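# Reseat two misplaced gears on the furnace tray

## Task

Fix the two gears that are set down wrongly so that, in the end, every gear on the furnace tray rests flat on its lug with the smaller end facing up, and release them once finished.

## Robot and tools

Robot: two six-joint arms with parallel-jaw grippers, named left_arm and right_arm. Their roots sit in the scene frame at left_arm (-0.018, +0.285, 0) m with quat_wxyz (+0.999, 0, 0, +0.053) and right_arm (-0.045, -0.322, 0) m with quat_wxyz (+1.000, 0, 0, +0.030). The names are labels, not image sides.

Scene frame: origin on the table surface midway between the arms, +z up, +x out across the table, left_arm on the +y side. Each result reports, per arm, the gripper point (end_effector_position, metres) and its orientation (end_effector_quat_wxyz) in this frame. That point lies between the finger pads, roughly 1 cm back from the tips; the fingers extend along the gripper's +z and close along its y. Reported positions may be off from reality, more so when the arm is stretched far.

execute_actions takes "actions", a list holding zero or one item, plus an optional "pictures" boolean.
- Empty list: nothing is commanded; you get the state and the camera images.
- Motion item: {"rows": [...], "steps": n}, n from 4 to 15 (15 if omitted), each step 1/30 s. Up to 15 rows; row k is used on step k and the final row repeats for leftover steps. Every row is one flat list of 14 numbers covering both arms, even if only one moves: left_arm waist, shoulder, elbow, wrist pitch, wrist yaw, wrist roll, gripper opening, then the same seven for right_arm. The joint values are absolute target angles in radians (same convention as the Joint positions line), not offsets. Opening is a unitless scale from -1 (shut) to +1 (wide open, about 0.094 m between pads).
- Wait item: {"steps": n} with no rows, n up to 300; it returns once n steps have gone by since the previous result, with your reply time included.
Images come back only with an empty list or "pictures": true.

Joint ranges (rad), same for both arms: waist -2.880..2.880, shoulder 0.000..3.142, elbow 0.000..3.019, wrist pitch -1.693..1.571, wrist yaw -1.571..1.571, wrist roll -2.094..2.094. A call is rejected outright (nothing sent) if a target exceeds a bound by more than 0.019 and is also farther out than the joint's last reported angle. The true stops can differ by up to 0.019 either way; targets beyond a true stop are clipped, and the message "joint sent to its limit" may appear, possibly referring to an earlier action. Its absence does not prove more travel exists.

Motion behaviour: each step, a joint's target is held within a maximum lead of its measured angle (waist 0.264, shoulder 0.32, elbow 0.276, wrist pitch 0.33, wrist yaw 0.186, wrist roll 0.522 rad), and targets implying more than 70 mm of gripper travel from where it is are scaled back. So large moves need several actions. Arms keep heading to the last row sent while you think or wait, until everything has nearly stopped or a step is HELD. The result is captured 4 steps before an action ends; those last steps run during your reply, and the next action begins after them.

Result lines: Joint positions and Joint velocities give, per arm, the six joints (rad, rad/s) then the pad gap (m, m/s). grip_measured shows finger opening on the command scale; each gripper carries a fixed reading error up to about 1 mm. Away from the ends of the scale, fingers go to where grip_measured would equal your number, so to grasp, command about 0.03 below the measured value (less for a lighter hold). Pads push at roughly 50 to 62 N, less on very thin parts, with a short spike at contact. "joint command not followed" means a clearance check altered or blocked some joint targets; the rest of the row still ran. HELD marks steps where all or part of your row was withheld. Joint torques are total drive outputs with per-unit offset, scale and noise, so treat them cautiously as load evidence. MOTOR HOT appears from 85 °C; at 100 °C that arm and its gripper go limp until cool (OVER-TEMPERATURE FAULT), so avoid long static loaded holds.

zoom_image: {"camera": "cam_left_wrist" or "cam_right_wrist", "region": [x0, y0, x1, y1]} in pixels of that camera's latest 504x504 image, top-left origin, region no larger than 504 by 504. It gives a closer look and moves nothing. Both wrist cameras are fisheye (fx and fy near 417, centre near 252, 250), optical frame +z forward, +x right, +y down.

read_manual returns only licence text. finished_scene ends the current scene (give its number) permanently and reports success; the gears must stay correctly seated afterwards.

Sequence: look first, locate the two wrong gears, grasp each, turn it so the small end is up, lower it level onto its lug, open the fingers, and move clear before finishing.

Avoid: dropping or knocking anything off the table (this fails), arms colliding or pushing on each other, slamming into the tray, heavy pressing, and jerky motion. Brief external tugs on held parts or shoves on loose ones can happen; recheck after them.

Each tool is called after "Emit:" as name(argument=value, ...), one argument or row to a line, values as JSON.

## Session

Emit:
execute_actions(
  actions=[],
)

Scene clock: 0.00 s of 6880.00 s.
left_arm: end_effector_position=(+0.1085, +0.1211, +0.3766) grip_measured=+1.000 end_effector_quat_wxyz=(+0.209, +0.094, +0.876, -0.425) | right_arm: end_effector_position=(+0.5553, -0.3502, +0.1879) grip_measured=+1.000 end_effector_quat_wxyz=(+0.006, +0.797, +0.587, +0.143)
Joint positions: left_arm=[-0.461  0.39   0.902 -1.308  0.689 -0.43   0.094] | right_arm=[-0.157  1.787  1.627 -1.187 -0.18   1.795  0.094]
Joint velocities: left_arm=[ 0.005  0.015 -0.027 -0.002 -0.007 -0.037  0.   ] | right_arm=[ 0.005 -0.015  0.002 -0.017  0.022  0.022  0.   ]
Joint torques (N m, as the arm reports them, + toward a larger angle): no reading

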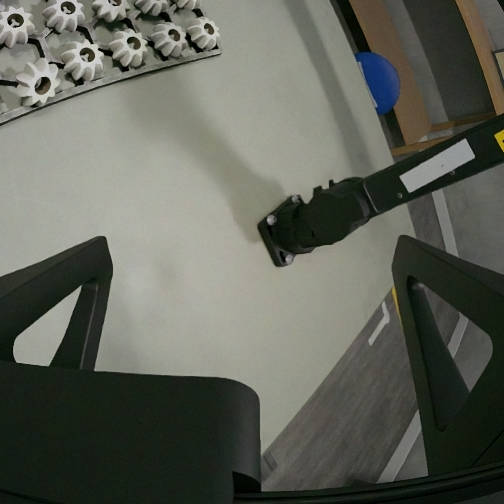

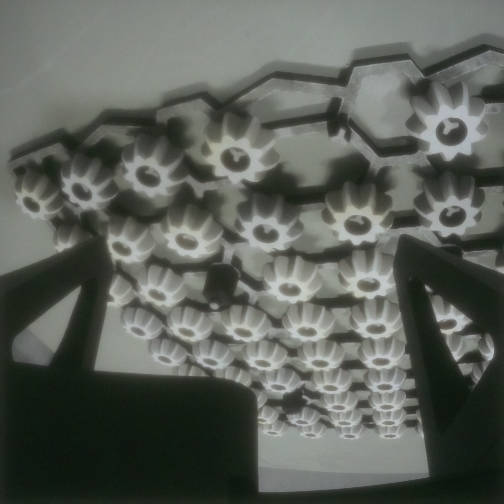

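Emit:
execute_actions(
  actions=[
    {"rows":[[-0.6,1.2,1.5,-1.1,0,0,1,-0.05,1.2,1.5,-1.1,0,0,1]],"steps":15},
  ],
)

Emit:
execute_actions(
  actions=[
    {"steps":45},
  ],
  pictures=true,
)

Scene clock: 0.80 s of 6880.00 s.
left_arm: end_effector_position=(+0.3048, +0.0963, +0.4538) grip_measured=+1.000 end_effector_quat_wxyz=(+0.364, +0.175, +0.899, -0.170) | right_arm: end_effector_position=(+0.4930, -0.3276, +0.3145) grip_measured=+1.000 end_effector_quat_wxyz=(+0.182, +0.612, +0.754, +0.153)
Joint positions: left_arm=[-0.583  0.908  1.311 -1.152  0.111 -0.141  0.094] | right_arm=[-0.075  1.449  1.497 -1.138 -0.016  1.353  0.094]
Joint velocities: left_arm=[-0.054  1.685  1.253  0.217 -1.179  0.403  0.   ] | right_arm=[ 0.151 -1.138  0.012  0.095 -0.022 -1.209  0.   ]
Joint torques (N m, as the arm reports them, + toward a larger angle): left_arm=[ 0.56 -2.23 11.5   1.98  0.    0.06] | right_arm=[ -0.88 -11.05   9.39   1.53   0.21  -0.14]
Steps of this call (steps 1 to 13: nothing new was sent; steps 14 to 24: the first 11 steps of this action). Readings (joint positions):
14: left_arm=[-0.468 0.401 0.911 -1.297 0.641 -0.397] | right_arm=[-0.153 1.776 1.616 -1.175 -0.137 1.756]
15: left_arm=[-0.486 0.428 0.934 -1.277 0.588 -0.359] | right_arm=[-0.149 1.755 1.588 -1.161 -0.099 1.710]
17: left_arm=[-0.526 0.516 1.005 -1.234 0.484 -0.293] | right_arm=[-0.133 1.698 1.540 -1.153 -0.057 1.626]
21: left_arm=[-0.573 0.733 1.177 -1.176 0.270 -0.193] | right_arm=[-0.095 1.564 1.500 -1.145 -0.025 1.471]
24: the state above

Scene clock: 2.30 s of 6880.00 s.
left_arm: end_effector_position=(+0.4074, +0.0589, +0.4227) grip_measured=+1.000 end_effector_quat_wxyz=(+0.344, +0.221, +0.908, -0.089) | right_arm: end_effector_position=(+0.4387, -0.3200, +0.4332) grip_measured=+1.000 end_effector_quat_wxyz=(+0.362, +0.003, +0.932, +0.004)
Joint positions: left_arm=[-0.593  1.202  1.463 -1.105  0.004 -0.01   0.094] | right_arm=[-0.056  1.208  1.489 -1.11  -0.002  0.012  0.094]
Joint velocities: left_arm=[-0.015 -0.005  0.002 -0.007  0.037 -0.022  0.   ] | right_arm=[-0.005 -0.005 -0.002 -0.002  0.022 -0.037  0.   ]
Joint torques (N m, as the arm reports them, + toward a larger angle): left_arm=[ 0.04 -7.81 14.09  1.62 -0.23  0.03] | right_arm=[-0.27 -6.62 10.    2.09  0.13 -0.16]
Kept back: nothing.
Steps of this call (steps 1 to 4: the last 4 steps of your previous action; steps 5 to 45: the robot went on to your last target). Readings (joint positions):
1: left_arm=[-0.584 0.966 1.351 -1.144 0.073 -0.126] | right_arm=[-0.070 1.409 1.497 -1.135 -0.013 1.305]
2: left_arm=[-0.584 1.022 1.387 -1.136 0.044 -0.110] | right_arm=[-0.066 1.368 1.497 -1.131 -0.011 1.248]
4: left_arm=[-0.586 1.130 1.447 -1.119 0.010 -0.075] | right_arm=[-0.060 1.284 1.497 -1.122 -0.005 1.083]
8: left_arm=[-0.591 1.243 1.463 -1.105 0.004 -0.036] | right_arm=[-0.056 1.151 1.497 -1.111 -0.002 0.686]
45: the state above
All arms were judged still, so your last target was given up. Only a new action makes them travel on or press farther. Fingers that are still opening or closing keep moving.

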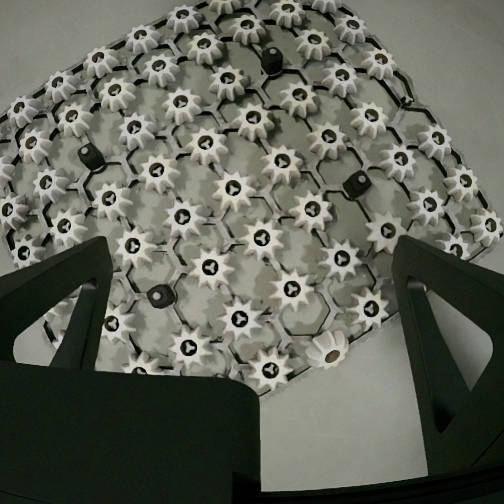

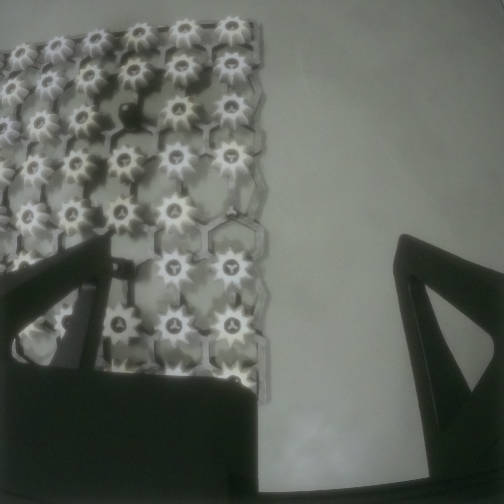

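Emit:
zoom_image(
  camera="cam_left_wrist",
  region=[200,220,440,400],
)

Emit:
zoom_image(
  camera="cam_left_wrist",
  region=[0,0,252,252],
)

Emit:
zoom_image(
  camera="cam_left_wrist",
  region=[252,0,504,252],
)

Emit:
zoom_image(
  camera="cam_left_wrist",
  region=[0,200,252,400],
)

Region (200, 220, 440, 400) of cam_left_wrist's 504x504 image, scaled by 2.100, with more detail than that image has; it fills the top 378 rows of this view, and the rest is white.

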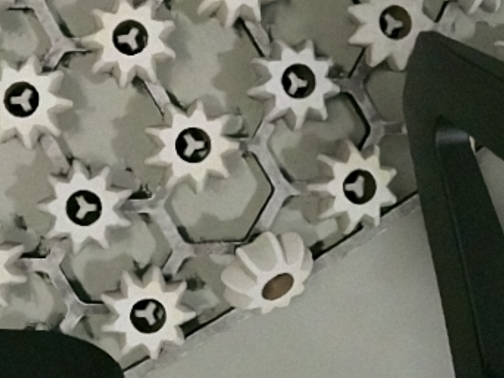

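Region (0, 0, 252, 252) of cam_left_wrist's 504x504 image, scaled by 2.000, with more detail than that image has.

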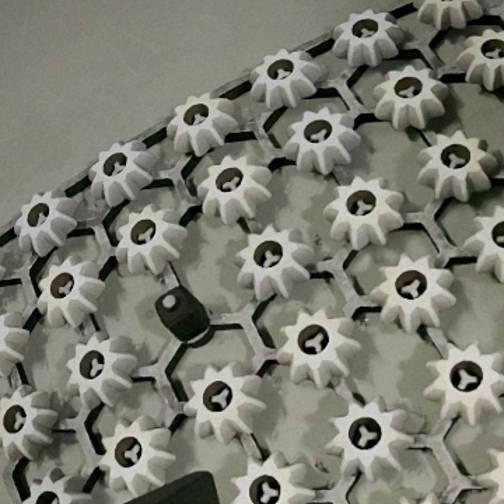

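Region (252, 0, 504, 252) of cam_left_wrist's 504x504 image, scaled by 2.000, with more detail than that image has.

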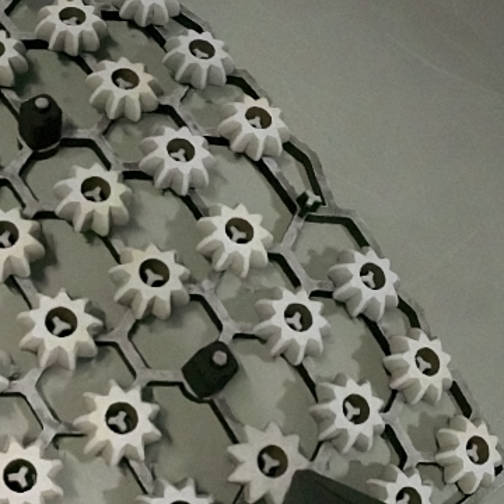

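Region (0, 200, 252, 400) of cam_left_wrist's 504x504 image, scaled by 2.000, with more detail than that image has; it fills the top 400 rows of this view, and the rest is white.

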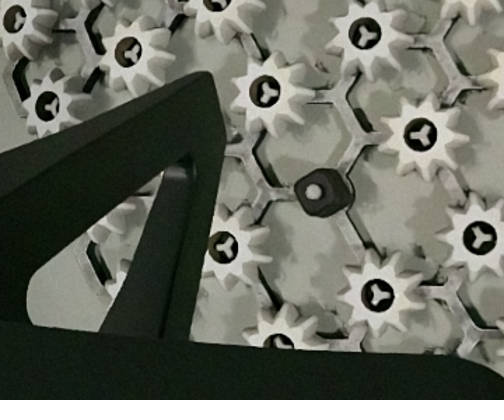

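Emit:
zoom_image(
  camera="cam_left_wrist",
  region=[330,160,470,280],
)

Emit:
zoom_image(
  camera="cam_right_wrist",
  region=[0,190,280,400],
)

Region (330, 160, 470, 280) of cam_left_wrist's 504x504 image, scaled by 3.600, with more detail than that image has; it fills the top 432 rows of this view, and the rest is white.

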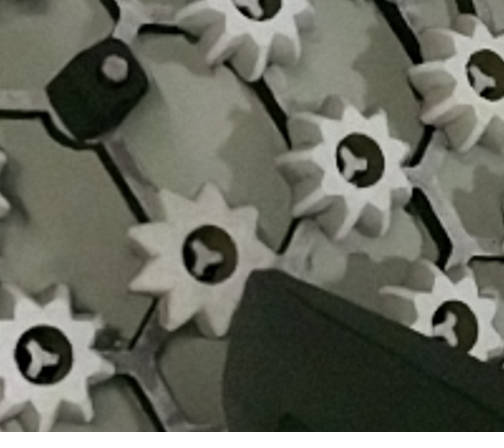

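Region (0, 190, 280, 400) of cam_right_wrist's 504x504 image, scaled by 1.800, with more detail than that image has; it fills the top 378 rows of this view, and the rest is white.

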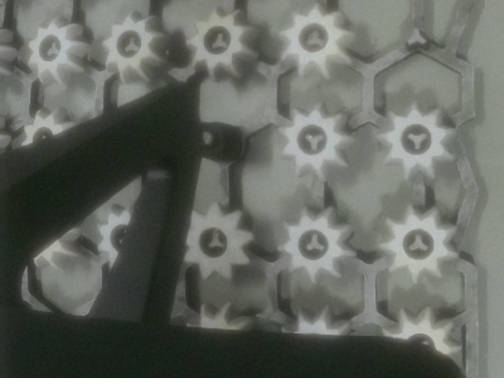

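Emit:
execute_actions(
  actions=[
    {"rows":[[-0.15,1.2,1.5,-1.1,0,0,1,0.344,1.637,1.278,-1.2,0,0.404,0.4]],"steps":15},
  ],
)

Emit:
execute_actions(
  actions=[
    {"steps":30},
  ],
  pictures=true,
)

Scene clock: 4.80 s of 6880.00 s.
left_arm: end_effector_position=(+0.4637, +0.2789, +0.4227) grip_measured=+1.000 end_effector_quat_wxyz=(+0.355, +0.001, +0.935, -0.002) | right_arm: end_effector_position=(+0.4449, -0.2176, +0.2759) grip_measured=+0.402 end_effector_quat_wxyz=(+0.192, -0.019, +0.980, +0.037)
Joint positions: left_arm=[-0.119  1.202  1.463 -1.105 -0.003 -0.009  0.094] | right_arm=[ 0.151  1.402  1.37  -1.145  0.001  0.172  0.066]
Joint velocities: left_arm=[ 0.689 -0.005 -0.012  0.002 -0.022 -0.022  0.   ] | right_arm=[ 0.708  0.864 -0.32  -0.105 -0.007  0.432  0.   ]
Joint torques (N m, as the arm reports them, + toward a larger angle): left_arm=[-5.49 -8.57 14.14  1.59  0.15  0.02] | right_arm=[ 0.08 -7.83  8.83  0.59  0.05  0.03]
Steps of this call (steps 1 to 64: nothing new was sent; steps 65 to 75: the first 11 steps of this action). Readings (joint positions):
65: left_arm=[-0.581 1.202 1.463 -1.105 0.007 -0.009] | right_arm=[-0.051 1.213 1.484 -1.111 -0.000 0.026]
66: left_arm=[-0.557 1.202 1.463 -1.105 0.008 -0.009] | right_arm=[-0.041 1.216 1.478 -1.114 0.001 0.042]
68: left_arm=[-0.471 1.202 1.463 -1.105 0.008 -0.009] | right_arm=[-0.008 1.236 1.455 -1.121 0.001 0.074]
72: left_arm=[-0.248 1.202 1.463 -1.105 0.005 -0.009] | right_arm=[0.079 1.317 1.405 -1.135 0.001 0.131]
75: the state above

Scene clock: 5.80 s of 6880.00 s.
left_arm: end_effector_position=(+0.4632, +0.2624, +0.4227) grip_measured=+1.000 end_effector_quat_wxyz=(+0.355, +0.017, +0.935, -0.009) | right_arm: end_effector_position=(+0.3829, -0.1383, +0.1134) grip_measured=+0.402 end_effector_quat_wxyz=(-0.006, -0.007, +1.000, -0.002)
Joint positions: left_arm=[-0.153  1.202  1.463 -1.105 -0.002 -0.009  0.094] | right_arm=[ 0.346  1.639  1.251 -1.195 -0.001  0.392  0.066]
Joint velocities: left_arm=[-0.005 -0.005 -0.002 -0.002 -0.007 -0.022  0.   ] | right_arm=[ 0.005 -0.005 -0.007 -0.002  0.022 -0.037 -0.   ]
Joint torques (N m, as the arm reports them, + toward a larger angle): left_arm=[ 1.04 -7.98 14.11  1.62  0.01  0.02] | right_arm=[ -0.79 -11.01  10.03   0.19   0.14   0.05]
Kept back: nothing.
Steps of this call (steps 1 to 4: the last 4 steps of your previous action; steps 5 to 30: the robot went on to your last target). Readings (joint positions):
1: left_arm=[-0.103 1.202 1.463 -1.105 -0.004 -0.009] | right_arm=[0.176 1.433 1.359 -1.148 0.001 0.188]
2: left_arm=[-0.099 1.202 1.463 -1.105 -0.004 -0.009] | right_arm=[0.200 1.464 1.347 -1.152 0.001 0.205]
4: left_arm=[-0.112 1.202 1.463 -1.105 -0.004 -0.009] | right_arm=[0.251 1.528 1.323 -1.162 0.001 0.244]
8: left_arm=[-0.148 1.202 1.463 -1.105 -0.002 -0.009] | right_arm=[0.344 1.645 1.275 -1.185 -0.001 0.328]
30: the state above

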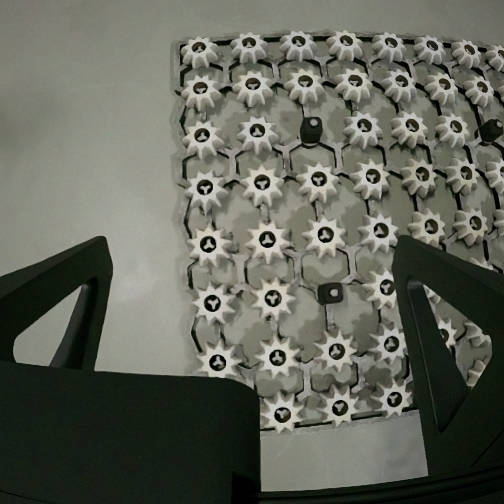

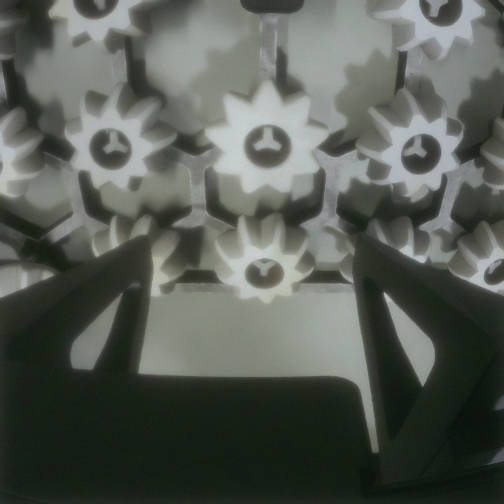

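Emit:
execute_actions(
  actions=[
    {"rows":[[-0.15,1.2,1.5,-1.1,0,0,1,0.335,1.66,1.25,-1.15,0,0.4,0.4],[-0.15,1.2,1.5,-1.1,0,0,1,0.335,1.66,1.25,-1.15,0,0.4,0.4],[-0.15,1.2,1.5,-1.1,0,0,1,0.33,1.68,1.23,-1.1,0,0.4,0.4],[-0.15,1.2,1.5,-1.1,0,0,1,0.33,1.68,1.23,-1.1,0,0.4,0.4],[-0.15,1.2,1.5,-1.1,0,0,1,0.324,1.70,1.205,-1.052,0,0.39,0.4]],"steps":15},
  ],
)

Emit:
execute_actions(
  actions=[
    {"steps":12},
  ],
  pictures=true,
)

Scene clock: 6.67 s of 6880.00 s.
left_arm: end_effector_position=(+0.4632, +0.2624, +0.4227) grip_measured=+1.000 end_effector_quat_wxyz=(+0.355, +0.017, +0.935, -0.009) | right_arm: end_effector_position=(+0.3948, -0.1420, +0.0708) grip_measured=+0.402 end_effector_quat_wxyz=(+0.006, +0.002, +1.000, +0.003)
Joint positions: left_arm=[-0.153  1.202  1.463 -1.105 -0.002 -0.009  0.094] | right_arm=[ 0.329  1.696  1.201 -1.064 -0.001  0.393  0.066]
Joint velocities: left_arm=[ 0.005 -0.024 -0.007 -0.002 -0.022 -0.022  0.   ] | right_arm=[-0.024  0.171 -0.11   0.012 -0.022 -0.022 -0.001]
Joint torques (N m, as the arm reports them, + toward a larger angle): left_arm=[ 0.98 -8.11 14.13  1.61  0.02  0.02] | right_arm=[ -1.1  -12.02   8.39   0.89   0.13  -0.07]
Steps of this call (steps 1 to 15: the robot went on to your last target; steps 16 to 26: the first 11 steps of this action). Readings (joint positions):
16: left_arm=[-0.153 1.202 1.463 -1.105 -0.002 -0.009] | right_arm=[0.345 1.639 1.251 -1.189 -0.001 0.393]
17: left_arm=[-0.153 1.202 1.463 -1.105 -0.002 -0.009] | right_arm=[0.345 1.640 1.250 -1.178 -0.001 0.393]
19: left_arm=[-0.153 1.202 1.463 -1.105 -0.002 -0.009] | right_arm=[0.343 1.644 1.244 -1.139 -0.001 0.393]
23: left_arm=[-0.153 1.202 1.463 -1.105 -0.002 -0.009] | right_arm=[0.334 1.672 1.215 -1.070 -0.001 0.393]
26: the state above

Scene clock: 7.07 s of 6880.00 s.
left_arm: end_effector_position=(+0.4632, +0.2624, +0.4227) grip_measured=+1.000 end_effector_quat_wxyz=(+0.355, +0.017, +0.935, -0.009) | right_arm: end_effector_position=(+0.3934, -0.1428, +0.0662) grip_measured=+0.402 end_effector_quat_wxyz=(+0.002, +0.002, +1.000, +0.001)
Joint positions: left_arm=[-0.153  1.202  1.463 -1.105 -0.002 -0.009  0.094] | right_arm=[ 0.328  1.702  1.197 -1.061 -0.001  0.393  0.066]
Joint velocities: left_arm=[-0.005 -0.024  0.012 -0.012 -0.095  0.007  0.   ] | right_arm=[-0.005 -0.015 -0.022  0.007 -0.037 -0.022 -0.   ]
Joint torques (N m, as the arm reports them, + toward a larger angle): left_arm=[ 0.95 -8.17 14.12  1.61  0.02  0.02] | right_arm=[ -1.06 -11.54   8.29   0.86   0.13  -0.07]
Kept back: nothing.
Steps of this call (steps 1 to 4: the last 4 steps of your previous action; steps 5 to 12: the robot went on to your last target). Readings (joint positions):
1: left_arm=[-0.153 1.202 1.463 -1.105 -0.002 -0.009] | right_arm=[0.328 1.700 1.199 -1.064 -0.001 0.393]
2: left_arm=[-0.153 1.202 1.463 -1.105 -0.002 -0.009] | right_arm=[0.328 1.702 1.197 -1.064 -0.001 0.393]
4: left_arm=[-0.153 1.202 1.463 -1.105 -0.002 -0.009] | right_arm=[0.328 1.702 1.197 -1.063 -0.001 0.393]
8: left_arm=[-0.153 1.202 1.463 -1.105 -0.002 -0.009] | right_arm=[0.328 1.702 1.197 -1.062 -0.001 0.393]
12: the state above

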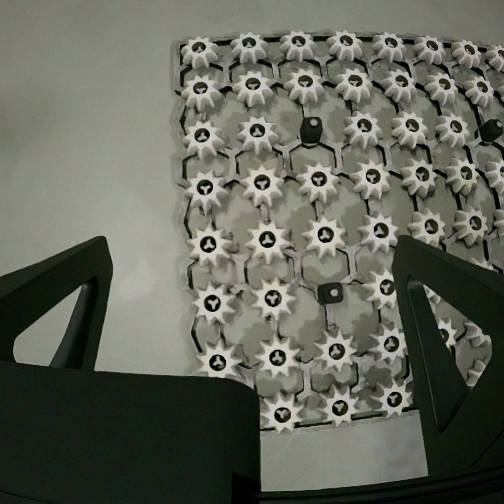

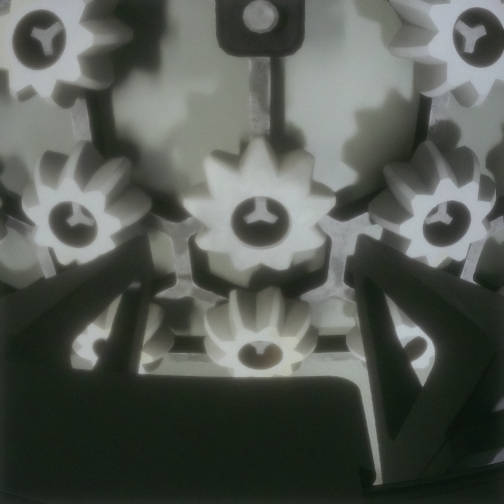

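Emit:
execute_actions(
  actions=[
    {"rows":[[-0.15,1.2,1.5,-1.1,0,0,1,0.321,1.705,1.185,-1.03,0,0.39,0.4],[-0.15,1.2,1.5,-1.1,0,0,1,0.321,1.705,1.185,-1.03,0,0.39,0.4],[-0.15,1.2,1.5,-1.1,0,0,1,0.321,1.705,1.185,-1.03,0,0.39,0.4],[-0.15,1.2,1.5,-1.1,0,0,1,0.321,1.72,1.165,-1.0,0,0.39,0.4],[-0.15,1.2,1.5,-1.1,0,0,1,0.321,1.72,1.165,-1.0,0,0.39,0.4],[-0.15,1.2,1.5,-1.1,0,0,1,0.321,1.72,1.165,-1.0,0,0.39,0.4],[-0.15,1.2,1.5,-1.1,0,0,1,0.321,1.738,1.148,-0.96,0,0.39,0.4]],"steps":15},
  ],
)

Emit:
execute_actions(
  actions=[
    {"steps":12},
  ],
  pictures=true,
)

Scene clock: 7.93 s of 6880.00 s.
left_arm: end_effector_position=(+0.4632, +0.2624, +0.4227) grip_measured=+1.000 end_effector_quat_wxyz=(+0.355, +0.017, +0.935, -0.009) | right_arm: end_effector_position=(+0.3921, -0.1433, +0.0418) grip_measured=+0.402 end_effector_quat_wxyz=(+0.011, +0.002, +1.000, +0.005)
Joint positions: left_arm=[-0.153  1.202  1.463 -1.105 -0.002 -0.009  0.094] | right_arm=[ 0.328  1.722  1.149 -0.974 -0.001  0.393  0.066]
Joint velocities: left_arm=[-0.005  0.005  0.002 -0.012 -0.007 -0.022  0.   ] | right_arm=[-0.005  0.122 -0.081  0.061 -0.007  0.051  0.   ]
Joint torques (N m, as the arm reports them, + toward a larger angle): left_arm=[ 0.88 -8.1  14.12  1.62  0.02  0.02] | right_arm=[ -1.22 -10.68   7.66   0.87   0.13  -0.08]
Steps of this call (steps 1 to 15: the robot went on to your last target; steps 16 to 26: the first 11 steps of this action). Readings (joint positions):
16: left_arm=[-0.153 1.202 1.463 -1.105 -0.002 -0.009] | right_arm=[0.328 1.702 1.195 -1.056 -0.001 0.393]
17: left_arm=[-0.153 1.202 1.463 -1.105 -0.002 -0.009] | right_arm=[0.328 1.702 1.193 -1.049 -0.001 0.393]
19: left_arm=[-0.153 1.202 1.463 -1.105 -0.002 -0.009] | right_arm=[0.328 1.702 1.185 -1.035 -0.001 0.393]
23: left_arm=[-0.153 1.202 1.463 -1.105 -0.002 -0.009] | right_arm=[0.328 1.708 1.160 -0.991 -0.001 0.393]
26: the state above

Scene clock: 8.33 s of 6880.00 s.
left_arm: end_effector_position=(+0.4632, +0.2624, +0.4227) grip_measured=+1.000 end_effector_quat_wxyz=(+0.355, +0.017, +0.935, -0.009) | right_arm: end_effector_position=(+0.3906, -0.1439, +0.0360) grip_measured=+0.402 end_effector_quat_wxyz=(+0.006, +0.002, +1.000, +0.003)
Joint positions: left_arm=[-0.153  1.202  1.463 -1.105 -0.002 -0.009  0.094] | right_arm=[ 0.328  1.732  1.145 -0.97  -0.001  0.393  0.066]
Joint velocities: left_arm=[ 0.005  0.005  0.017 -0.037  0.007 -0.007  0.   ] | right_arm=[-0.005 -0.015  0.007 -0.007 -0.037  0.007 -0.   ]
Joint torques (N m, as the arm reports them, + toward a larger angle): left_arm=[ 0.94 -8.17 14.11  1.57  0.01  0.02] | right_arm=[ -1.22 -10.84   7.56   0.86   0.13  -0.07]
Kept back: nothing.
Steps of this call (steps 1 to 4: the last 4 steps of your previous action; steps 5 to 12: the robot went on to your last target). Readings (joint positions):
1: left_arm=[-0.153 1.202 1.463 -1.105 -0.002 -0.009] | right_arm=[0.328 1.726 1.147 -0.973 -0.001 0.393]
2: left_arm=[-0.153 1.202 1.463 -1.105 -0.002 -0.009] | right_arm=[0.328 1.729 1.146 -0.972 -0.001 0.393]
4: left_arm=[-0.153 1.202 1.463 -1.105 -0.002 -0.009] | right_arm=[0.328 1.732 1.145 -0.971 -0.001 0.393]
8: left_arm=[-0.153 1.202 1.463 -1.105 -0.002 -0.009] | right_arm=[0.328 1.732 1.145 -0.970 -0.001 0.393]
12: the state above

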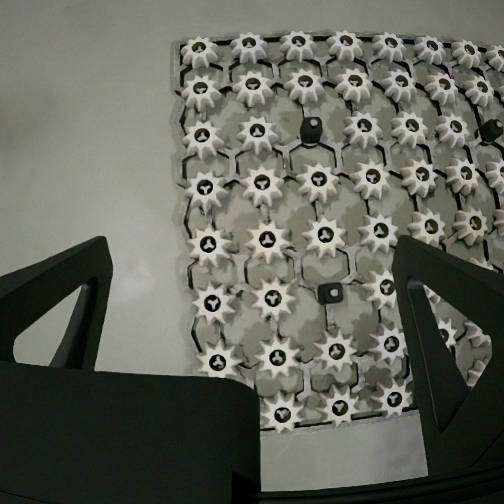

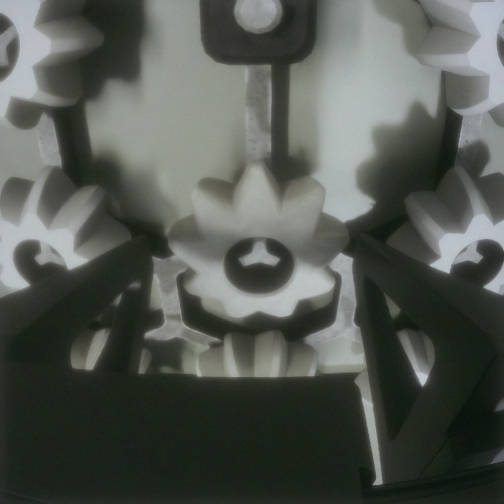

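Emit:
execute_actions(
  actions=[
    {"rows":[[-0.15,1.2,1.5,-1.1,0,0,1,0.321,1.748,1.132,-0.955,0,0.39,0.4]],"steps":15},
  ],
)

Emit:
execute_actions(
  actions=[
    {"steps":8},
  ],
  pictures=true,
)

Scene clock: 9.13 s of 6880.00 s.
left_arm: end_effector_position=(+0.4632, +0.2624, +0.4227) grip_measured=+1.000 end_effector_quat_wxyz=(+0.355, +0.017, +0.935, -0.009) | right_arm: end_effector_position=(+0.3859, -0.1459, +0.0307) grip_measured=+0.402 end_effector_quat_wxyz=(+0.001, +0.002, +1.000, +0.001)
Joint positions: left_arm=[-0.153  1.202  1.463 -1.105 -0.002 -0.009  0.094] | right_arm=[ 0.328  1.734  1.131 -0.964 -0.001  0.393  0.066]
Joint velocities: left_arm=[ 0.005  0.005 -0.017 -0.007 -0.037  0.007  0.   ] | right_arm=[-0.005 -0.005 -0.007  0.002 -0.007  0.037 -0.001]
Joint torques (N m, as the arm reports them, + toward a larger angle): left_arm=[ 0.98 -8.16 14.12  1.58  0.03  0.01] | right_arm=[ -1.11 -10.23   7.33   0.89   0.12  -0.08]
Steps of this call (steps 1 to 13: the robot went on to your last target; steps 14 to 24: the first 11 steps of this action). Readings (joint positions):
14: left_arm=[-0.153 1.202 1.463 -1.105 -0.002 -0.009] | right_arm=[0.328 1.732 1.143 -0.968 -0.001 0.393]
15: left_arm=[-0.153 1.202 1.463 -1.105 -0.002 -0.009] | right_arm=[0.328 1.732 1.141 -0.966 -0.001 0.393]
17: left_arm=[-0.153 1.202 1.463 -1.105 -0.002 -0.009] | right_arm=[0.328 1.732 1.136 -0.964 -0.001 0.393]
21: left_arm=[-0.153 1.202 1.463 -1.105 -0.002 -0.009] | right_arm=[0.328 1.734 1.131 -0.964 -0.001 0.393]
24: the state above

Scene clock: 9.40 s of 6880.00 s.
left_arm: end_effector_position=(+0.4632, +0.2624, +0.4227) grip_measured=+1.000 end_effector_quat_wxyz=(+0.355, +0.017, +0.935, -0.009) | right_arm: end_effector_position=(+0.3859, -0.1459, +0.0307) grip_measured=+0.402 end_effector_quat_wxyz=(+0.001, +0.002, +1.000, +0.001)
Joint positions: left_arm=[-0.153  1.202  1.463 -1.105 -0.002 -0.009  0.094] | right_arm=[ 0.328  1.734  1.131 -0.964 -0.001  0.393  0.066]
Joint velocities: left_arm=[-0.034  0.005  0.007  0.012 -0.022 -0.037  0.   ] | right_arm=[-0.005 -0.015  0.002 -0.022 -0.051  0.022  0.001]
Joint torques (N m, as the arm reports them, + toward a larger angle): left_arm=[ 1.1  -7.98 14.13  1.62  0.03  0.02] | right_arm=[ -1.21 -10.5    7.32   0.85   0.14  -0.07]
Kept back: nothing.
Steps of this call (steps 1 to 4: the last 4 steps of your previous action; steps 5 to 8: the robot went on to your last target). Readings (joint positions):
1: left_arm=[-0.153 1.202 1.463 -1.105 -0.002 -0.009] | right_arm=[0.328 1.734 1.131 -0.964 -0.001 0.393]
2: left_arm=[-0.153 1.202 1.463 -1.105 -0.002 -0.009] | right_arm=[0.328 1.734 1.131 -0.964 -0.001 0.393]
4: left_arm=[-0.153 1.202 1.463 -1.105 -0.002 -0.009] | right_arm=[0.328 1.734 1.131 -0.964 -0.001 0.393]
8: the state above

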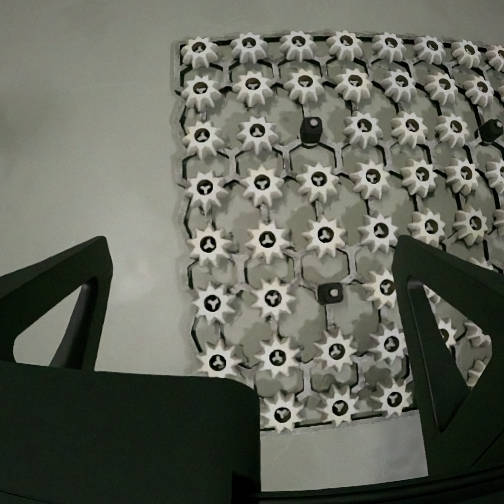

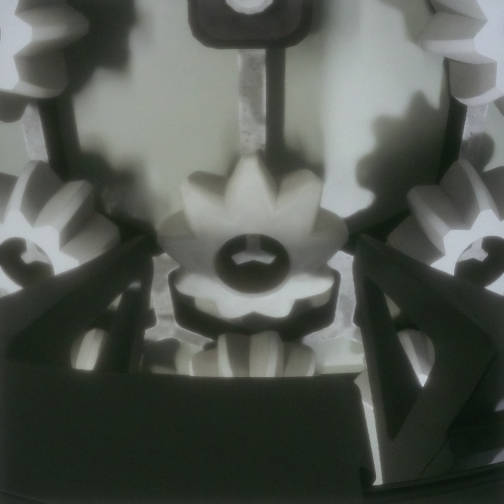

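Emit:
execute_actions(
  actions=[
    {"rows":[[-0.15,1.2,1.5,-1.1,0,0,1,0.321,1.758,1.126,-0.944,0,0.39,0.4]],"steps":15},
  ],
  pictures=true,
)

Scene clock: 9.93 s of 6880.00 s.
left_arm: end_effector_position=(+0.4632, +0.2624, +0.4227) grip_measured=+1.000 end_effector_quat_wxyz=(+0.355, +0.017, +0.935, -0.009) | right_arm: end_effector_position=(+0.3850, -0.1462, +0.0242) grip_measured=+0.402 end_effector_quat_wxyz=(-0.001, +0.002, +1.000, +0.000)
Joint positions: left_arm=[-0.153  1.202  1.463 -1.105 -0.002 -0.009  0.094] | right_arm=[ 0.328  1.745  1.126 -0.954 -0.001  0.393  0.066]
Joint velocities: left_arm=[-0.024 -0.015 -0.007 -0.017 -0.095 -0.037  0.   ] | right_arm=[-0.015 -0.024 -0.002 -0.012 -0.007 -0.037  0.001]
Joint torques (N m, as the arm reports them, + toward a larger angle): left_arm=[ 1.01 -8.16 14.15  1.61  0.03  0.02] | right_arm=[ -1.26 -10.49   7.16   0.82   0.13  -0.07]
Steps of this call (steps 1 to 5: the robot went on to your last target; steps 6 to 16: the first 11 steps of this action). Readings (joint positions):
6: left_arm=[-0.153 1.202 1.463 -1.105 -0.002 -0.009] | right_arm=[0.328 1.735 1.131 -0.962 -0.001 0.393]
7: left_arm=[-0.153 1.202 1.463 -1.105 -0.002 -0.009] | right_arm=[0.328 1.736 1.130 -0.959 -0.001 0.393]
9: left_arm=[-0.153 1.202 1.463 -1.105 -0.002 -0.009] | right_arm=[0.328 1.739 1.129 -0.955 -0.001 0.393]
13: left_arm=[-0.153 1.202 1.463 -1.105 -0.002 -0.009] | right_arm=[0.328 1.744 1.127 -0.954 -0.001 0.393]
16: the state above

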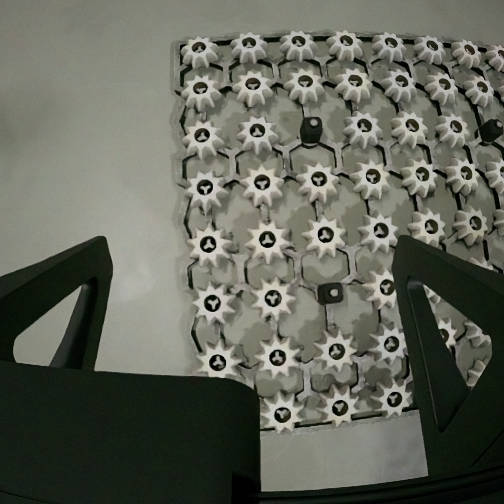

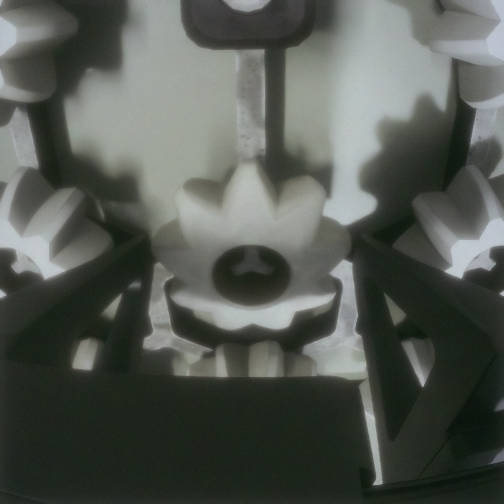

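Emit:
execute_actions(
  actions=[
    {"rows":[[-0.15,1.2,1.5,-1.1,0,0,1,0.321,1.758,1.126,-0.944,0,0.39,0.35],[-0.15,1.2,1.5,-1.1,0,0,1,0.321,1.758,1.126,-0.944,0,0.39,0.3],[-0.15,1.2,1.5,-1.1,0,0,1,0.321,1.758,1.126,-0.944,0,0.39,0.26],[-0.15,1.2,1.5,-1.1,0,0,1,0.321,1.758,1.126,-0.944,0,0.39,0.22],[-0.15,1.2,1.5,-1.1,0,0,1,0.321,1.758,1.126,-0.944,0,0.39,0.19],[-0.15,1.2,1.5,-1.1,0,0,1,0.321,1.758,1.126,-0.944,0,0.39,0.16],[-0.15,1.2,1.5,-1.1,0,0,1,0.321,1.758,1.126,-0.944,0,0.39,0.13],[-0.15,1.2,1.5,-1.1,0,0,1,0.321,1.758,1.126,-0.944,0,0.39,0.10]],"steps":15},
  ],
  pictures=true,
)

Scene clock: 10.57 s of 6880.00 s.
left_arm: end_effector_position=(+0.4632, +0.2624, +0.4227) grip_measured=+1.000 end_effector_quat_wxyz=(+0.355, +0.017, +0.935, -0.009) | right_arm: end_effector_position=(+0.3852, -0.1460, +0.0242) grip_measured=+0.198 end_effector_quat_wxyz=(-0.001, +0.002, +1.000, +0.001)
Joint positions: left_arm=[-0.153  1.202  1.463 -1.105 -0.002 -0.009  0.094] | right_arm=[ 0.328  1.745  1.126 -0.953 -0.002  0.393  0.056]
Joint velocities: left_arm=[-0.015 -0.005 -0.012 -0.007 -0.051 -0.007  0.   ] | right_arm=[-0.024 -0.015 -0.002  0.002 -0.066 -0.051 -0.   ]
Joint torques (N m, as the arm reports them, + toward a larger angle): left_arm=[ 1.07 -7.94 14.12  1.62  0.02  0.02] | right_arm=[ -1.2  -10.37   7.18   0.82   0.15  -0.07]
Steps of this call (steps 1 to 4: the last 4 steps of your previous action; steps 5 to 8: the robot went on to your last target; steps 9 to 19: the first 11 steps of this action). Readings (joint positions):
9: left_arm=[-0.153 1.202 1.463 -1.105 -0.002 -0.009] | right_arm=[0.328 1.745 1.126 -0.954 -0.001 0.393]
10: left_arm=[-0.153 1.202 1.463 -1.105 -0.002 -0.009] | right_arm=[0.328 1.745 1.126 -0.954 -0.001 0.393]
12: left_arm=[-0.153 1.202 1.463 -1.105 -0.002 -0.009] | right_arm=[0.328 1.745 1.126 -0.953 -0.002 0.393]
16: left_arm=[-0.153 1.202 1.463 -1.105 -0.002 -0.009] | right_arm=[0.328 1.745 1.126 -0.953 -0.002 0.393]
19: the state above

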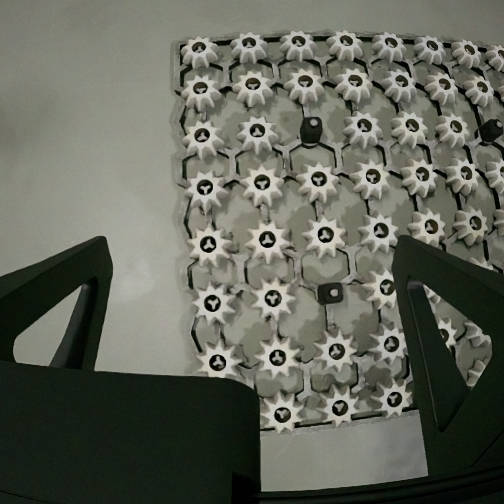

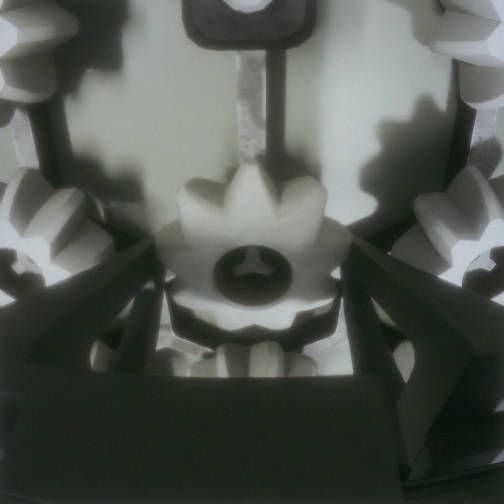

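Emit:
execute_actions(
  actions=[
    {"rows":[[-0.15,1.2,1.5,-1.1,0,0,1,0.325,1.735,1.14,-0.96,0,0.39,0.16],[-0.15,1.2,1.5,-1.1,0,0,1,0.325,1.727,1.148,-0.972,0,0.39,0.16],[-0.15,1.2,1.5,-1.1,0,0,1,0.325,1.719,1.156,-0.986,0,0.39,0.16],[-0.15,1.2,1.5,-1.1,0,0,1,0.325,1.711,1.164,-1.0,0,0.39,0.16],[-0.15,1.2,1.5,-1.1,0,0,1,0.325,1.703,1.172,-1.016,0,0.39,0.16],[-0.15,1.2,1.5,-1.1,0,0,1,0.325,1.695,1.18,-1.032,0,0.39,0.16],[-0.15,1.2,1.5,-1.1,0,0,1,0.325,1.687,1.188,-1.048,0,0.39,0.16],[-0.15,1.2,1.5,-1.1,0,0,1,0.325,1.679,1.196,-1.064,0,0.39,0.16],[-0.15,1.2,1.5,-1.1,0,0,1,0.325,1.671,1.204,-1.08,0,0.39,0.16],[-0.15,1.2,1.5,-1.1,0,0,1,0.325,1.663,1.212,-1.096,0,0.39,0.16],[-0.15,1.2,1.5,-1.1,0,0,1,0.325,1.655,1.22,-1.112,0,0.39,0.16],[-0.15,1.2,1.5,-1.1,0,0,1,0.325,1.647,1.228,-1.128,0,0.39,0.16],[-0.15,1.2,1.5,-1.1,0,0,1,0.325,1.64,1.238,-1.146,0,0.39,0.16]],"steps":15},
  ],
)

Emit:
execute_actions(
  actions=[
    {"steps":12},
  ],
  pictures=true,
)

Scene clock: 11.37 s of 6880.00 s.
left_arm: end_effector_position=(+0.4632, +0.2624, +0.4227) grip_measured=+1.000 end_effector_quat_wxyz=(+0.355, +0.017, +0.935, -0.009) | right_arm: end_effector_position=(+0.3788, -0.1487, +0.0504) grip_measured=+0.198 end_effector_quat_wxyz=(-0.018, +0.002, +1.000, -0.006)
Joint positions: left_arm=[-0.153  1.202  1.463 -1.105 -0.002 -0.009  0.094] | right_arm=[ 0.328  1.712  1.161 -1.058 -0.002  0.393  0.056]
Joint velocities: left_arm=[-0.005 -0.005  0.007 -0.012 -0.037 -0.066  0.   ] | right_arm=[-0.015 -0.317  0.076 -0.642  0.066  0.007 -0.   ]
Joint torques (N m, as the arm reports them, + toward a larger angle): left_arm=[ 1.04 -8.15 14.15  1.6   0.02  0.01] | right_arm=[ -1.27 -14.5   11.38   0.03   0.15  -0.07]
Steps of this call (steps 1 to 4: the last 4 steps of your previous action; steps 5 to 13: the robot went on to your last target; steps 14 to 24: the first 11 steps of this action). Readings (joint positions):
14: left_arm=[-0.153 1.202 1.463 -1.105 -0.002 -0.009] | right_arm=[0.328 1.745 1.126 -0.953 -0.002 0.393]
15: left_arm=[-0.153 1.202 1.463 -1.105 -0.002 -0.009] | right_arm=[0.328 1.745 1.126 -0.955 -0.002 0.393]
17: left_arm=[-0.153 1.202 1.463 -1.105 -0.002 -0.009] | right_arm=[0.328 1.744 1.127 -0.964 -0.002 0.393]
21: left_arm=[-0.153 1.202 1.463 -1.105 -0.002 -0.009] | right_arm=[0.328 1.734 1.143 -1.004 -0.002 0.393]
24: the state above

Scene clock: 11.77 s of 6880.00 s.
left_arm: end_effector_position=(+0.4632, +0.2624, +0.4227) grip_measured=+1.000 end_effector_quat_wxyz=(+0.355, +0.017, +0.935, -0.009) | right_arm: end_effector_position=(+0.3753, -0.1501, +0.0872) grip_measured=+0.198 end_effector_quat_wxyz=(-0.013, +0.002, +1.000, -0.005)
Joint positions: left_arm=[-0.153  1.202  1.463 -1.105 -0.002 -0.009  0.094] | right_arm=[ 0.328  1.649  1.189 -1.138 -0.002  0.393  0.056]
Joint velocities: left_arm=[-0.005  0.005 -0.007  0.002 -0.022  0.037  0.   ] | right_arm=[ 0.005 -0.005 -0.022  0.007  0.066  0.022 -0.   ]
Joint torques (N m, as the arm reports them, + toward a larger angle): left_arm=[ 0.94 -8.08 14.15  1.62  0.02  0.01] | right_arm=[ -0.72 -11.72  11.47   0.05   0.16  -0.08]
Kept back: nothing.
Steps of this call (steps 1 to 4: the last 4 steps of your previous action; steps 5 to 12: the robot went on to your last target). Readings (joint positions):
1: left_arm=[-0.153 1.202 1.463 -1.105 -0.002 -0.009] | right_arm=[0.328 1.700 1.164 -1.079 -0.002 0.393]
2: left_arm=[-0.153 1.202 1.463 -1.105 -0.002 -0.009] | right_arm=[0.328 1.689 1.167 -1.100 -0.002 0.393]
4: left_arm=[-0.153 1.202 1.463 -1.105 -0.002 -0.009] | right_arm=[0.328 1.668 1.174 -1.128 -0.002 0.393]
8: left_arm=[-0.153 1.202 1.463 -1.105 -0.002 -0.009] | right_arm=[0.328 1.649 1.187 -1.137 -0.002 0.393]
12: the state above

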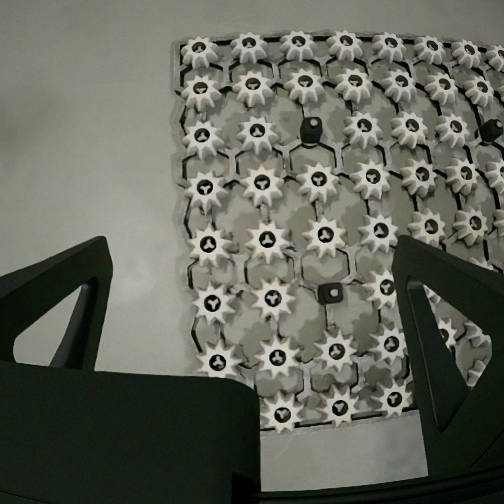

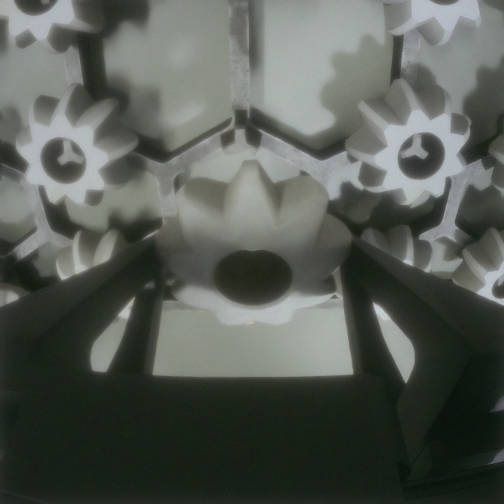

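Emit:
execute_actions(
  actions=[
    {"rows":[[-0.301,0.967,0.49,0.493,1.376,0.867,1,0.355,1.138,0.59,0.56,-1.156,0.39,0.16]],"steps":15},
  ],
)

Emit:
execute_actions(
  actions=[
    {"steps":60},
  ],
  pictures=true,
)

Scene clock: 12.70 s of 6880.00 s.
left_arm: end_effector_position=(+0.3349, +0.0753, +0.2948) grip_measured=+1.000 end_effector_quat_wxyz=(+0.549, +0.529, +0.603, -0.235) | right_arm: end_effector_position=(+0.2247, -0.0373, +0.2003) grip_measured=+0.199 end_effector_quat_wxyz=(+0.186, -0.244, +0.762, +0.570)
Joint positions: left_arm=[-0.318  0.938  0.675 -0.193  0.86   0.671  0.094] | right_arm=[ 0.36   1.11   0.532 -0.038 -1.064  0.393  0.056]
Joint velocities: left_arm=[ 0.054  0.142 -1.917  2.308  1.839  0.901  0.   ] | right_arm=[-0.015  0.366  0.159  3.143 -2.513  0.066 -0.   ]
Joint torques (N m, as the arm reports them, + toward a larger angle): left_arm=[ 1.08 -3.31 10.22  1.33  0.01 -0.07] | right_arm=[-1.2  -2.77 12.11  1.21  0.02 -0.14]
Steps of this call (steps 1 to 17: the robot went on to your last target; steps 18 to 28: the first 11 steps of this action). Readings (joint positions):
18: left_arm=[-0.157 1.185 1.428 -1.044 0.062 0.052] | right_arm=[0.326 1.621 1.146 -1.063 -0.077 0.393]
19: left_arm=[-0.170 1.148 1.358 -0.948 0.138 0.127] | right_arm=[0.324 1.565 1.060 -0.941 -0.173 0.393]
21: left_arm=[-0.225 1.058 1.191 -0.764 0.309 0.293] | right_arm=[0.331 1.404 0.861 -0.733 -0.353 0.393]
25: left_arm=[-0.315 0.939 0.875 -0.416 0.644 0.569] | right_arm=[0.353 1.111 0.552 -0.338 -0.759 0.393]
28: the state above

Scene clock: 14.70 s of 6880.00 s.
left_arm: end_effector_position=(+0.2730, +0.0624, +0.2435) grip_measured=+1.000 end_effector_quat_wxyz=(+0.574, +0.595, +0.469, -0.310) | right_arm: end_effector_position=(+0.2425, -0.0214, +0.2788) grip_measured=+0.199 end_effector_quat_wxyz=(+0.370, -0.382, +0.606, +0.592)
Joint positions: left_arm=[-0.312  0.971  0.467  0.116  1.166  0.767  0.094] | right_arm=[ 0.361  1.143  0.544  0.535 -1.153  0.393  0.056]
Joint velocities: left_arm=[-0.005  0.005 -0.002 -0.012  0.095 -0.037  0.   ] | right_arm=[-0.015 -0.015 -0.012 -0.017  0.022 -0.022 -0.   ]
Joint torques (N m, as the arm reports them, + toward a larger angle): left_arm=[ 0.83 -4.33 12.37  0.81  0.01 -0.18] | right_arm=[-1.08 -4.19 11.72  2.78 -0.1  -0.11]
Kept back: nothing.
Steps of this call (steps 1 to 4: the last 4 steps of your previous action; steps 5 to 15: the robot was to go on to your last target, HELD on every step; steps 16 to 60: nothing new was sent). Readings (joint positions):
1: left_arm=[-0.315 0.944 0.605 -0.095 0.959 0.706] | right_arm=[0.361 1.121 0.536 0.070 -1.123 0.393]
2: left_arm=[-0.313 0.953 0.542 0.008 1.061 0.737] | right_arm=[0.361 1.130 0.538 0.177 -1.141 0.393]
4: left_arm=[-0.312 0.970 0.471 0.132 1.175 0.767] | right_arm=[0.361 1.142 0.538 0.376 -1.147 0.393] HELD
5: left_arm=[-0.312 0.971 0.466 0.122 1.169 0.767] | right_arm=[0.361 1.144 0.540 0.443 -1.148 0.393] HELD
6: left_arm=[-0.312 0.971 0.466 0.117 1.167 0.767] | right_arm=[0.361 1.143 0.542 0.485 -1.150 0.393] HELD
7: left_arm=[-0.312 0.971 0.467 0.117 1.167 0.767] | right_arm=[0.361 1.143 0.544 0.510 -1.152 0.393] HELD
8: left_arm=[-0.312 0.971 0.467 0.117 1.167 0.767] | right_arm=[0.361 1.143 0.544 0.524 -1.152 0.393] HELD
9: left_arm=[-0.312 0.971 0.467 0.117 1.167 0.767] | right_arm=[0.361 1.143 0.544 0.530 -1.153 0.393] HELD
10: left_arm=[-0.312 0.971 0.467 0.116 1.166 0.767] | right_arm=[0.361 1.143 0.544 0.532 -1.153 0.393] HELD
11: left_arm=[-0.312 0.971 0.467 0.116 1.166 0.767] | right_arm=[0.361 1.143 0.544 0.533 -1.153 0.393] HELD
12: left_arm=[-0.312 0.971 0.467 0.116 1.166 0.767] | right_arm=[0.361 1.143 0.544 0.534 -1.153 0.393] HELD
13: left_arm=[-0.312 0.971 0.467 0.116 1.166 0.767] | right_arm=[0.361 1.143 0.544 0.535 -1.153 0.393] HELD
14: left_arm=[-0.312 0.971 0.467 0.116 1.166 0.767] | right_arm=[0.361 1.143 0.544 0.535 -1.153 0.393] HELD
15: left_arm=[-0.312 0.971 0.467 0.116 1.166 0.767] | right_arm=[0.361 1.143 0.544 0.535 -1.153 0.393] HELD
60: the state above
A step was HELD (marked above), so your last target was given up. An arm can still carry out its HELD step.
joint command not followed: on one or more control steps a check withheld the commanded joint targets of the left arm, and it was not sent them on those steps.
cause: the commanded joint targets would bring two parts of the arm too close to each other (its wrist (the part past joint 4) and its wrist camera, with joints 5 (wrist yaw) and 6 (wrist roll) between them); next, command targets that bring no two parts of the arm closer together.

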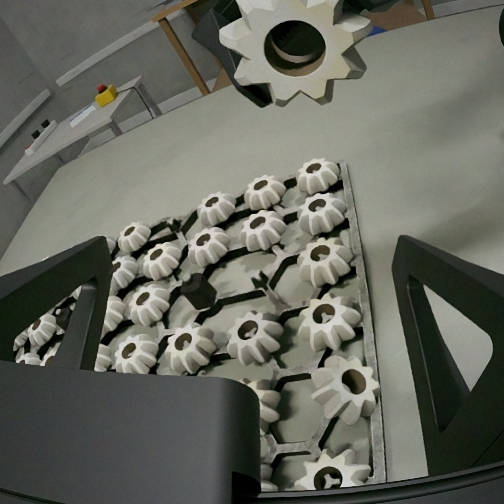

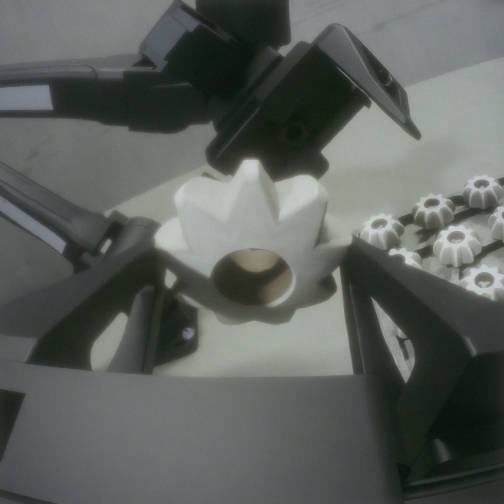

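Emit:
execute_actions(
  actions=[
    {"rows":[[-0.307,0.975,0.47,0.13,1.16,0.6,1,0.355,1.138,0.59,0.56,-1.156,0.39,0.16],[-0.307,0.975,0.47,0.15,1.16,0.4,1,0.355,1.138,0.59,0.56,-1.156,0.39,0.16],[-0.307,0.975,0.47,0.18,1.17,0.2,1,0.355,1.138,0.59,0.56,-1.156,0.39,0.16],[-0.307,0.975,0.47,0.21,1.19,0.0,1,0.355,1.138,0.59,0.56,-1.156,0.39,0.16],[-0.307,0.975,0.47,0.25,1.21,-0.2,1,0.355,1.138,0.59,0.56,-1.156,0.39,0.16],[-0.307,0.98,0.46,0.29,1.23,-0.4,1,0.355,1.138,0.59,0.56,-1.156,0.39,0.16],[-0.307,0.98,0.46,0.33,1.25,-0.6,1,0.355,1.138,0.59,0.56,-1.156,0.39,0.16],[-0.307,0.98,0.46,0.37,1.27,-0.8,1,0.355,1.138,0.59,0.56,-1.156,0.39,0.16],[-0.307,0.98,0.45,0.41,1.29,-1.0,1,0.355,1.138,0.59,0.56,-1.156,0.39,0.16],[-0.307,0.985,0.45,0.45,1.31,-1.2,1,0.355,1.138,0.59,0.56,-1.156,0.39,0.16],[-0.307,0.985,0.44,0.49,1.33,-1.35,1,0.355,1.138,0.59,0.56,-1.156,0.39,0.16],[-0.307,0.985,0.44,0.53,1.35,-1.5,1,0.355,1.138,0.59,0.56,-1.156,0.39,0.16],[-0.307,0.985,0.435,0.56,1.36,-1.6,1,0.355,1.138,0.59,0.56,-1.156,0.39,0.16],[-0.307,0.985,0.435,0.585,1.37,-1.66,1,0.355,1.138,0.59,0.56,-1.156,0.39,0.16]],"steps":15},
  ],
)

Emit:
execute_actions(
  actions=[
    {"steps":25},
  ],
  pictures=true,
)

Scene clock: 15.73 s of 6880.00 s.
left_arm: end_effector_position=(+0.2706, +0.0606, +0.2532) grip_measured=+1.000 end_effector_quat_wxyz=(+0.553, +0.554, +0.501, -0.368) | right_arm: end_effector_position=(+0.2425, -0.0214, +0.2788) grip_measured=+0.199 end_effector_quat_wxyz=(+0.370, -0.382, +0.606, +0.592)
Joint positions: left_arm=[-0.312  0.971  0.467  0.177  1.2    0.555  0.094] | right_arm=[ 0.361  1.143  0.544  0.535 -1.153  0.393  0.056]
Joint velocities: left_arm=[ 0.015 -0.005  0.002  0.501  0.212 -0.784  0.   ] | right_arm=[ 0.005 -0.005 -0.002 -0.007  0.022 -0.037 -0.   ]
Joint torques (N m, as the arm reports them, + toward a larger angle): left_arm=[ 0.75 -3.84 10.33  2.1   0.26 -0.2 ] | right_arm=[-0.98 -4.08 11.72  2.79 -0.11 -0.11]
Steps of this call (steps 1 to 20: nothing new was sent; steps 21 to 31: the first 11 steps of this action). Readings (joint positions):
21: left_arm=[-0.312 0.971 0.467 0.116 1.166 0.763] | right_arm=[0.361 1.143 0.544 0.535 -1.153 0.393]
22: left_arm=[-0.312 0.971 0.467 0.116 1.166 0.754] | right_arm=[0.361 1.143 0.544 0.535 -1.153 0.393]
24: left_arm=[-0.312 0.971 0.467 0.116 1.166 0.724] | right_arm=[0.361 1.143 0.544 0.535 -1.153 0.393]
28: left_arm=[-0.312 0.971 0.467 0.133 1.176 0.634] | right_arm=[0.361 1.143 0.544 0.535 -1.153 0.393]
31: the state above

Scene clock: 16.57 s of 6880.00 s.
left_arm: end_effector_position=(+0.2500, +0.0575, +0.2898) grip_measured=+1.000 end_effector_quat_wxyz=(+0.454, +0.443, +0.552, -0.541) | right_arm: end_effector_position=(+0.2425, -0.0214, +0.2788) grip_measured=+0.199 end_effector_quat_wxyz=(+0.370, -0.382, +0.606, +0.592)
Joint positions: left_arm=[-0.312  0.971  0.45   0.508  1.343 -0.184  0.094] | right_arm=[ 0.361  1.143  0.544  0.535 -1.153  0.393  0.056]
Joint velocities: left_arm=[ 0.005 -0.005 -0.012  0.129  0.051 -0.901  0.   ] | right_arm=[-0.005 -0.015 -0.017 -0.002 -0.022  0.051  0.001]
Joint torques (N m, as the arm reports them, + toward a larger angle): left_arm=[ 1.19 -2.81  8.85  2.    0.05 -0.18] | right_arm=[-1.07 -4.33 11.71  2.81 -0.1  -0.11]
Kept back: nothing.
Steps of this call (steps 1 to 4: the last 4 steps of your previous action; steps 5 to 25: the robot went on to your last target). Readings (joint positions):
1: left_arm=[-0.312 0.971 0.467 0.196 1.210 0.527] | right_arm=[0.361 1.143 0.544 0.535 -1.153 0.393]
2: left_arm=[-0.312 0.971 0.467 0.216 1.220 0.499] | right_arm=[0.361 1.143 0.544 0.535 -1.153 0.393]
4: left_arm=[-0.312 0.971 0.467 0.256 1.241 0.441] | right_arm=[0.361 1.143 0.544 0.535 -1.153 0.393]
8: left_arm=[-0.312 0.971 0.467 0.335 1.275 0.324] | right_arm=[0.361 1.143 0.544 0.535 -1.153 0.393]
25: the state above

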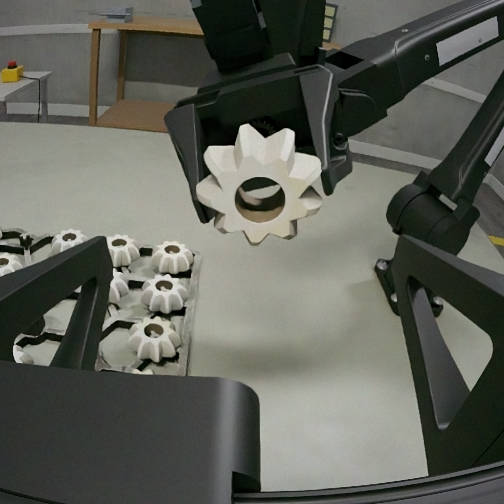

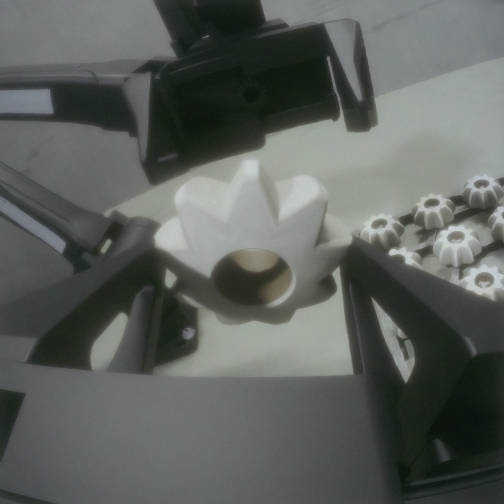

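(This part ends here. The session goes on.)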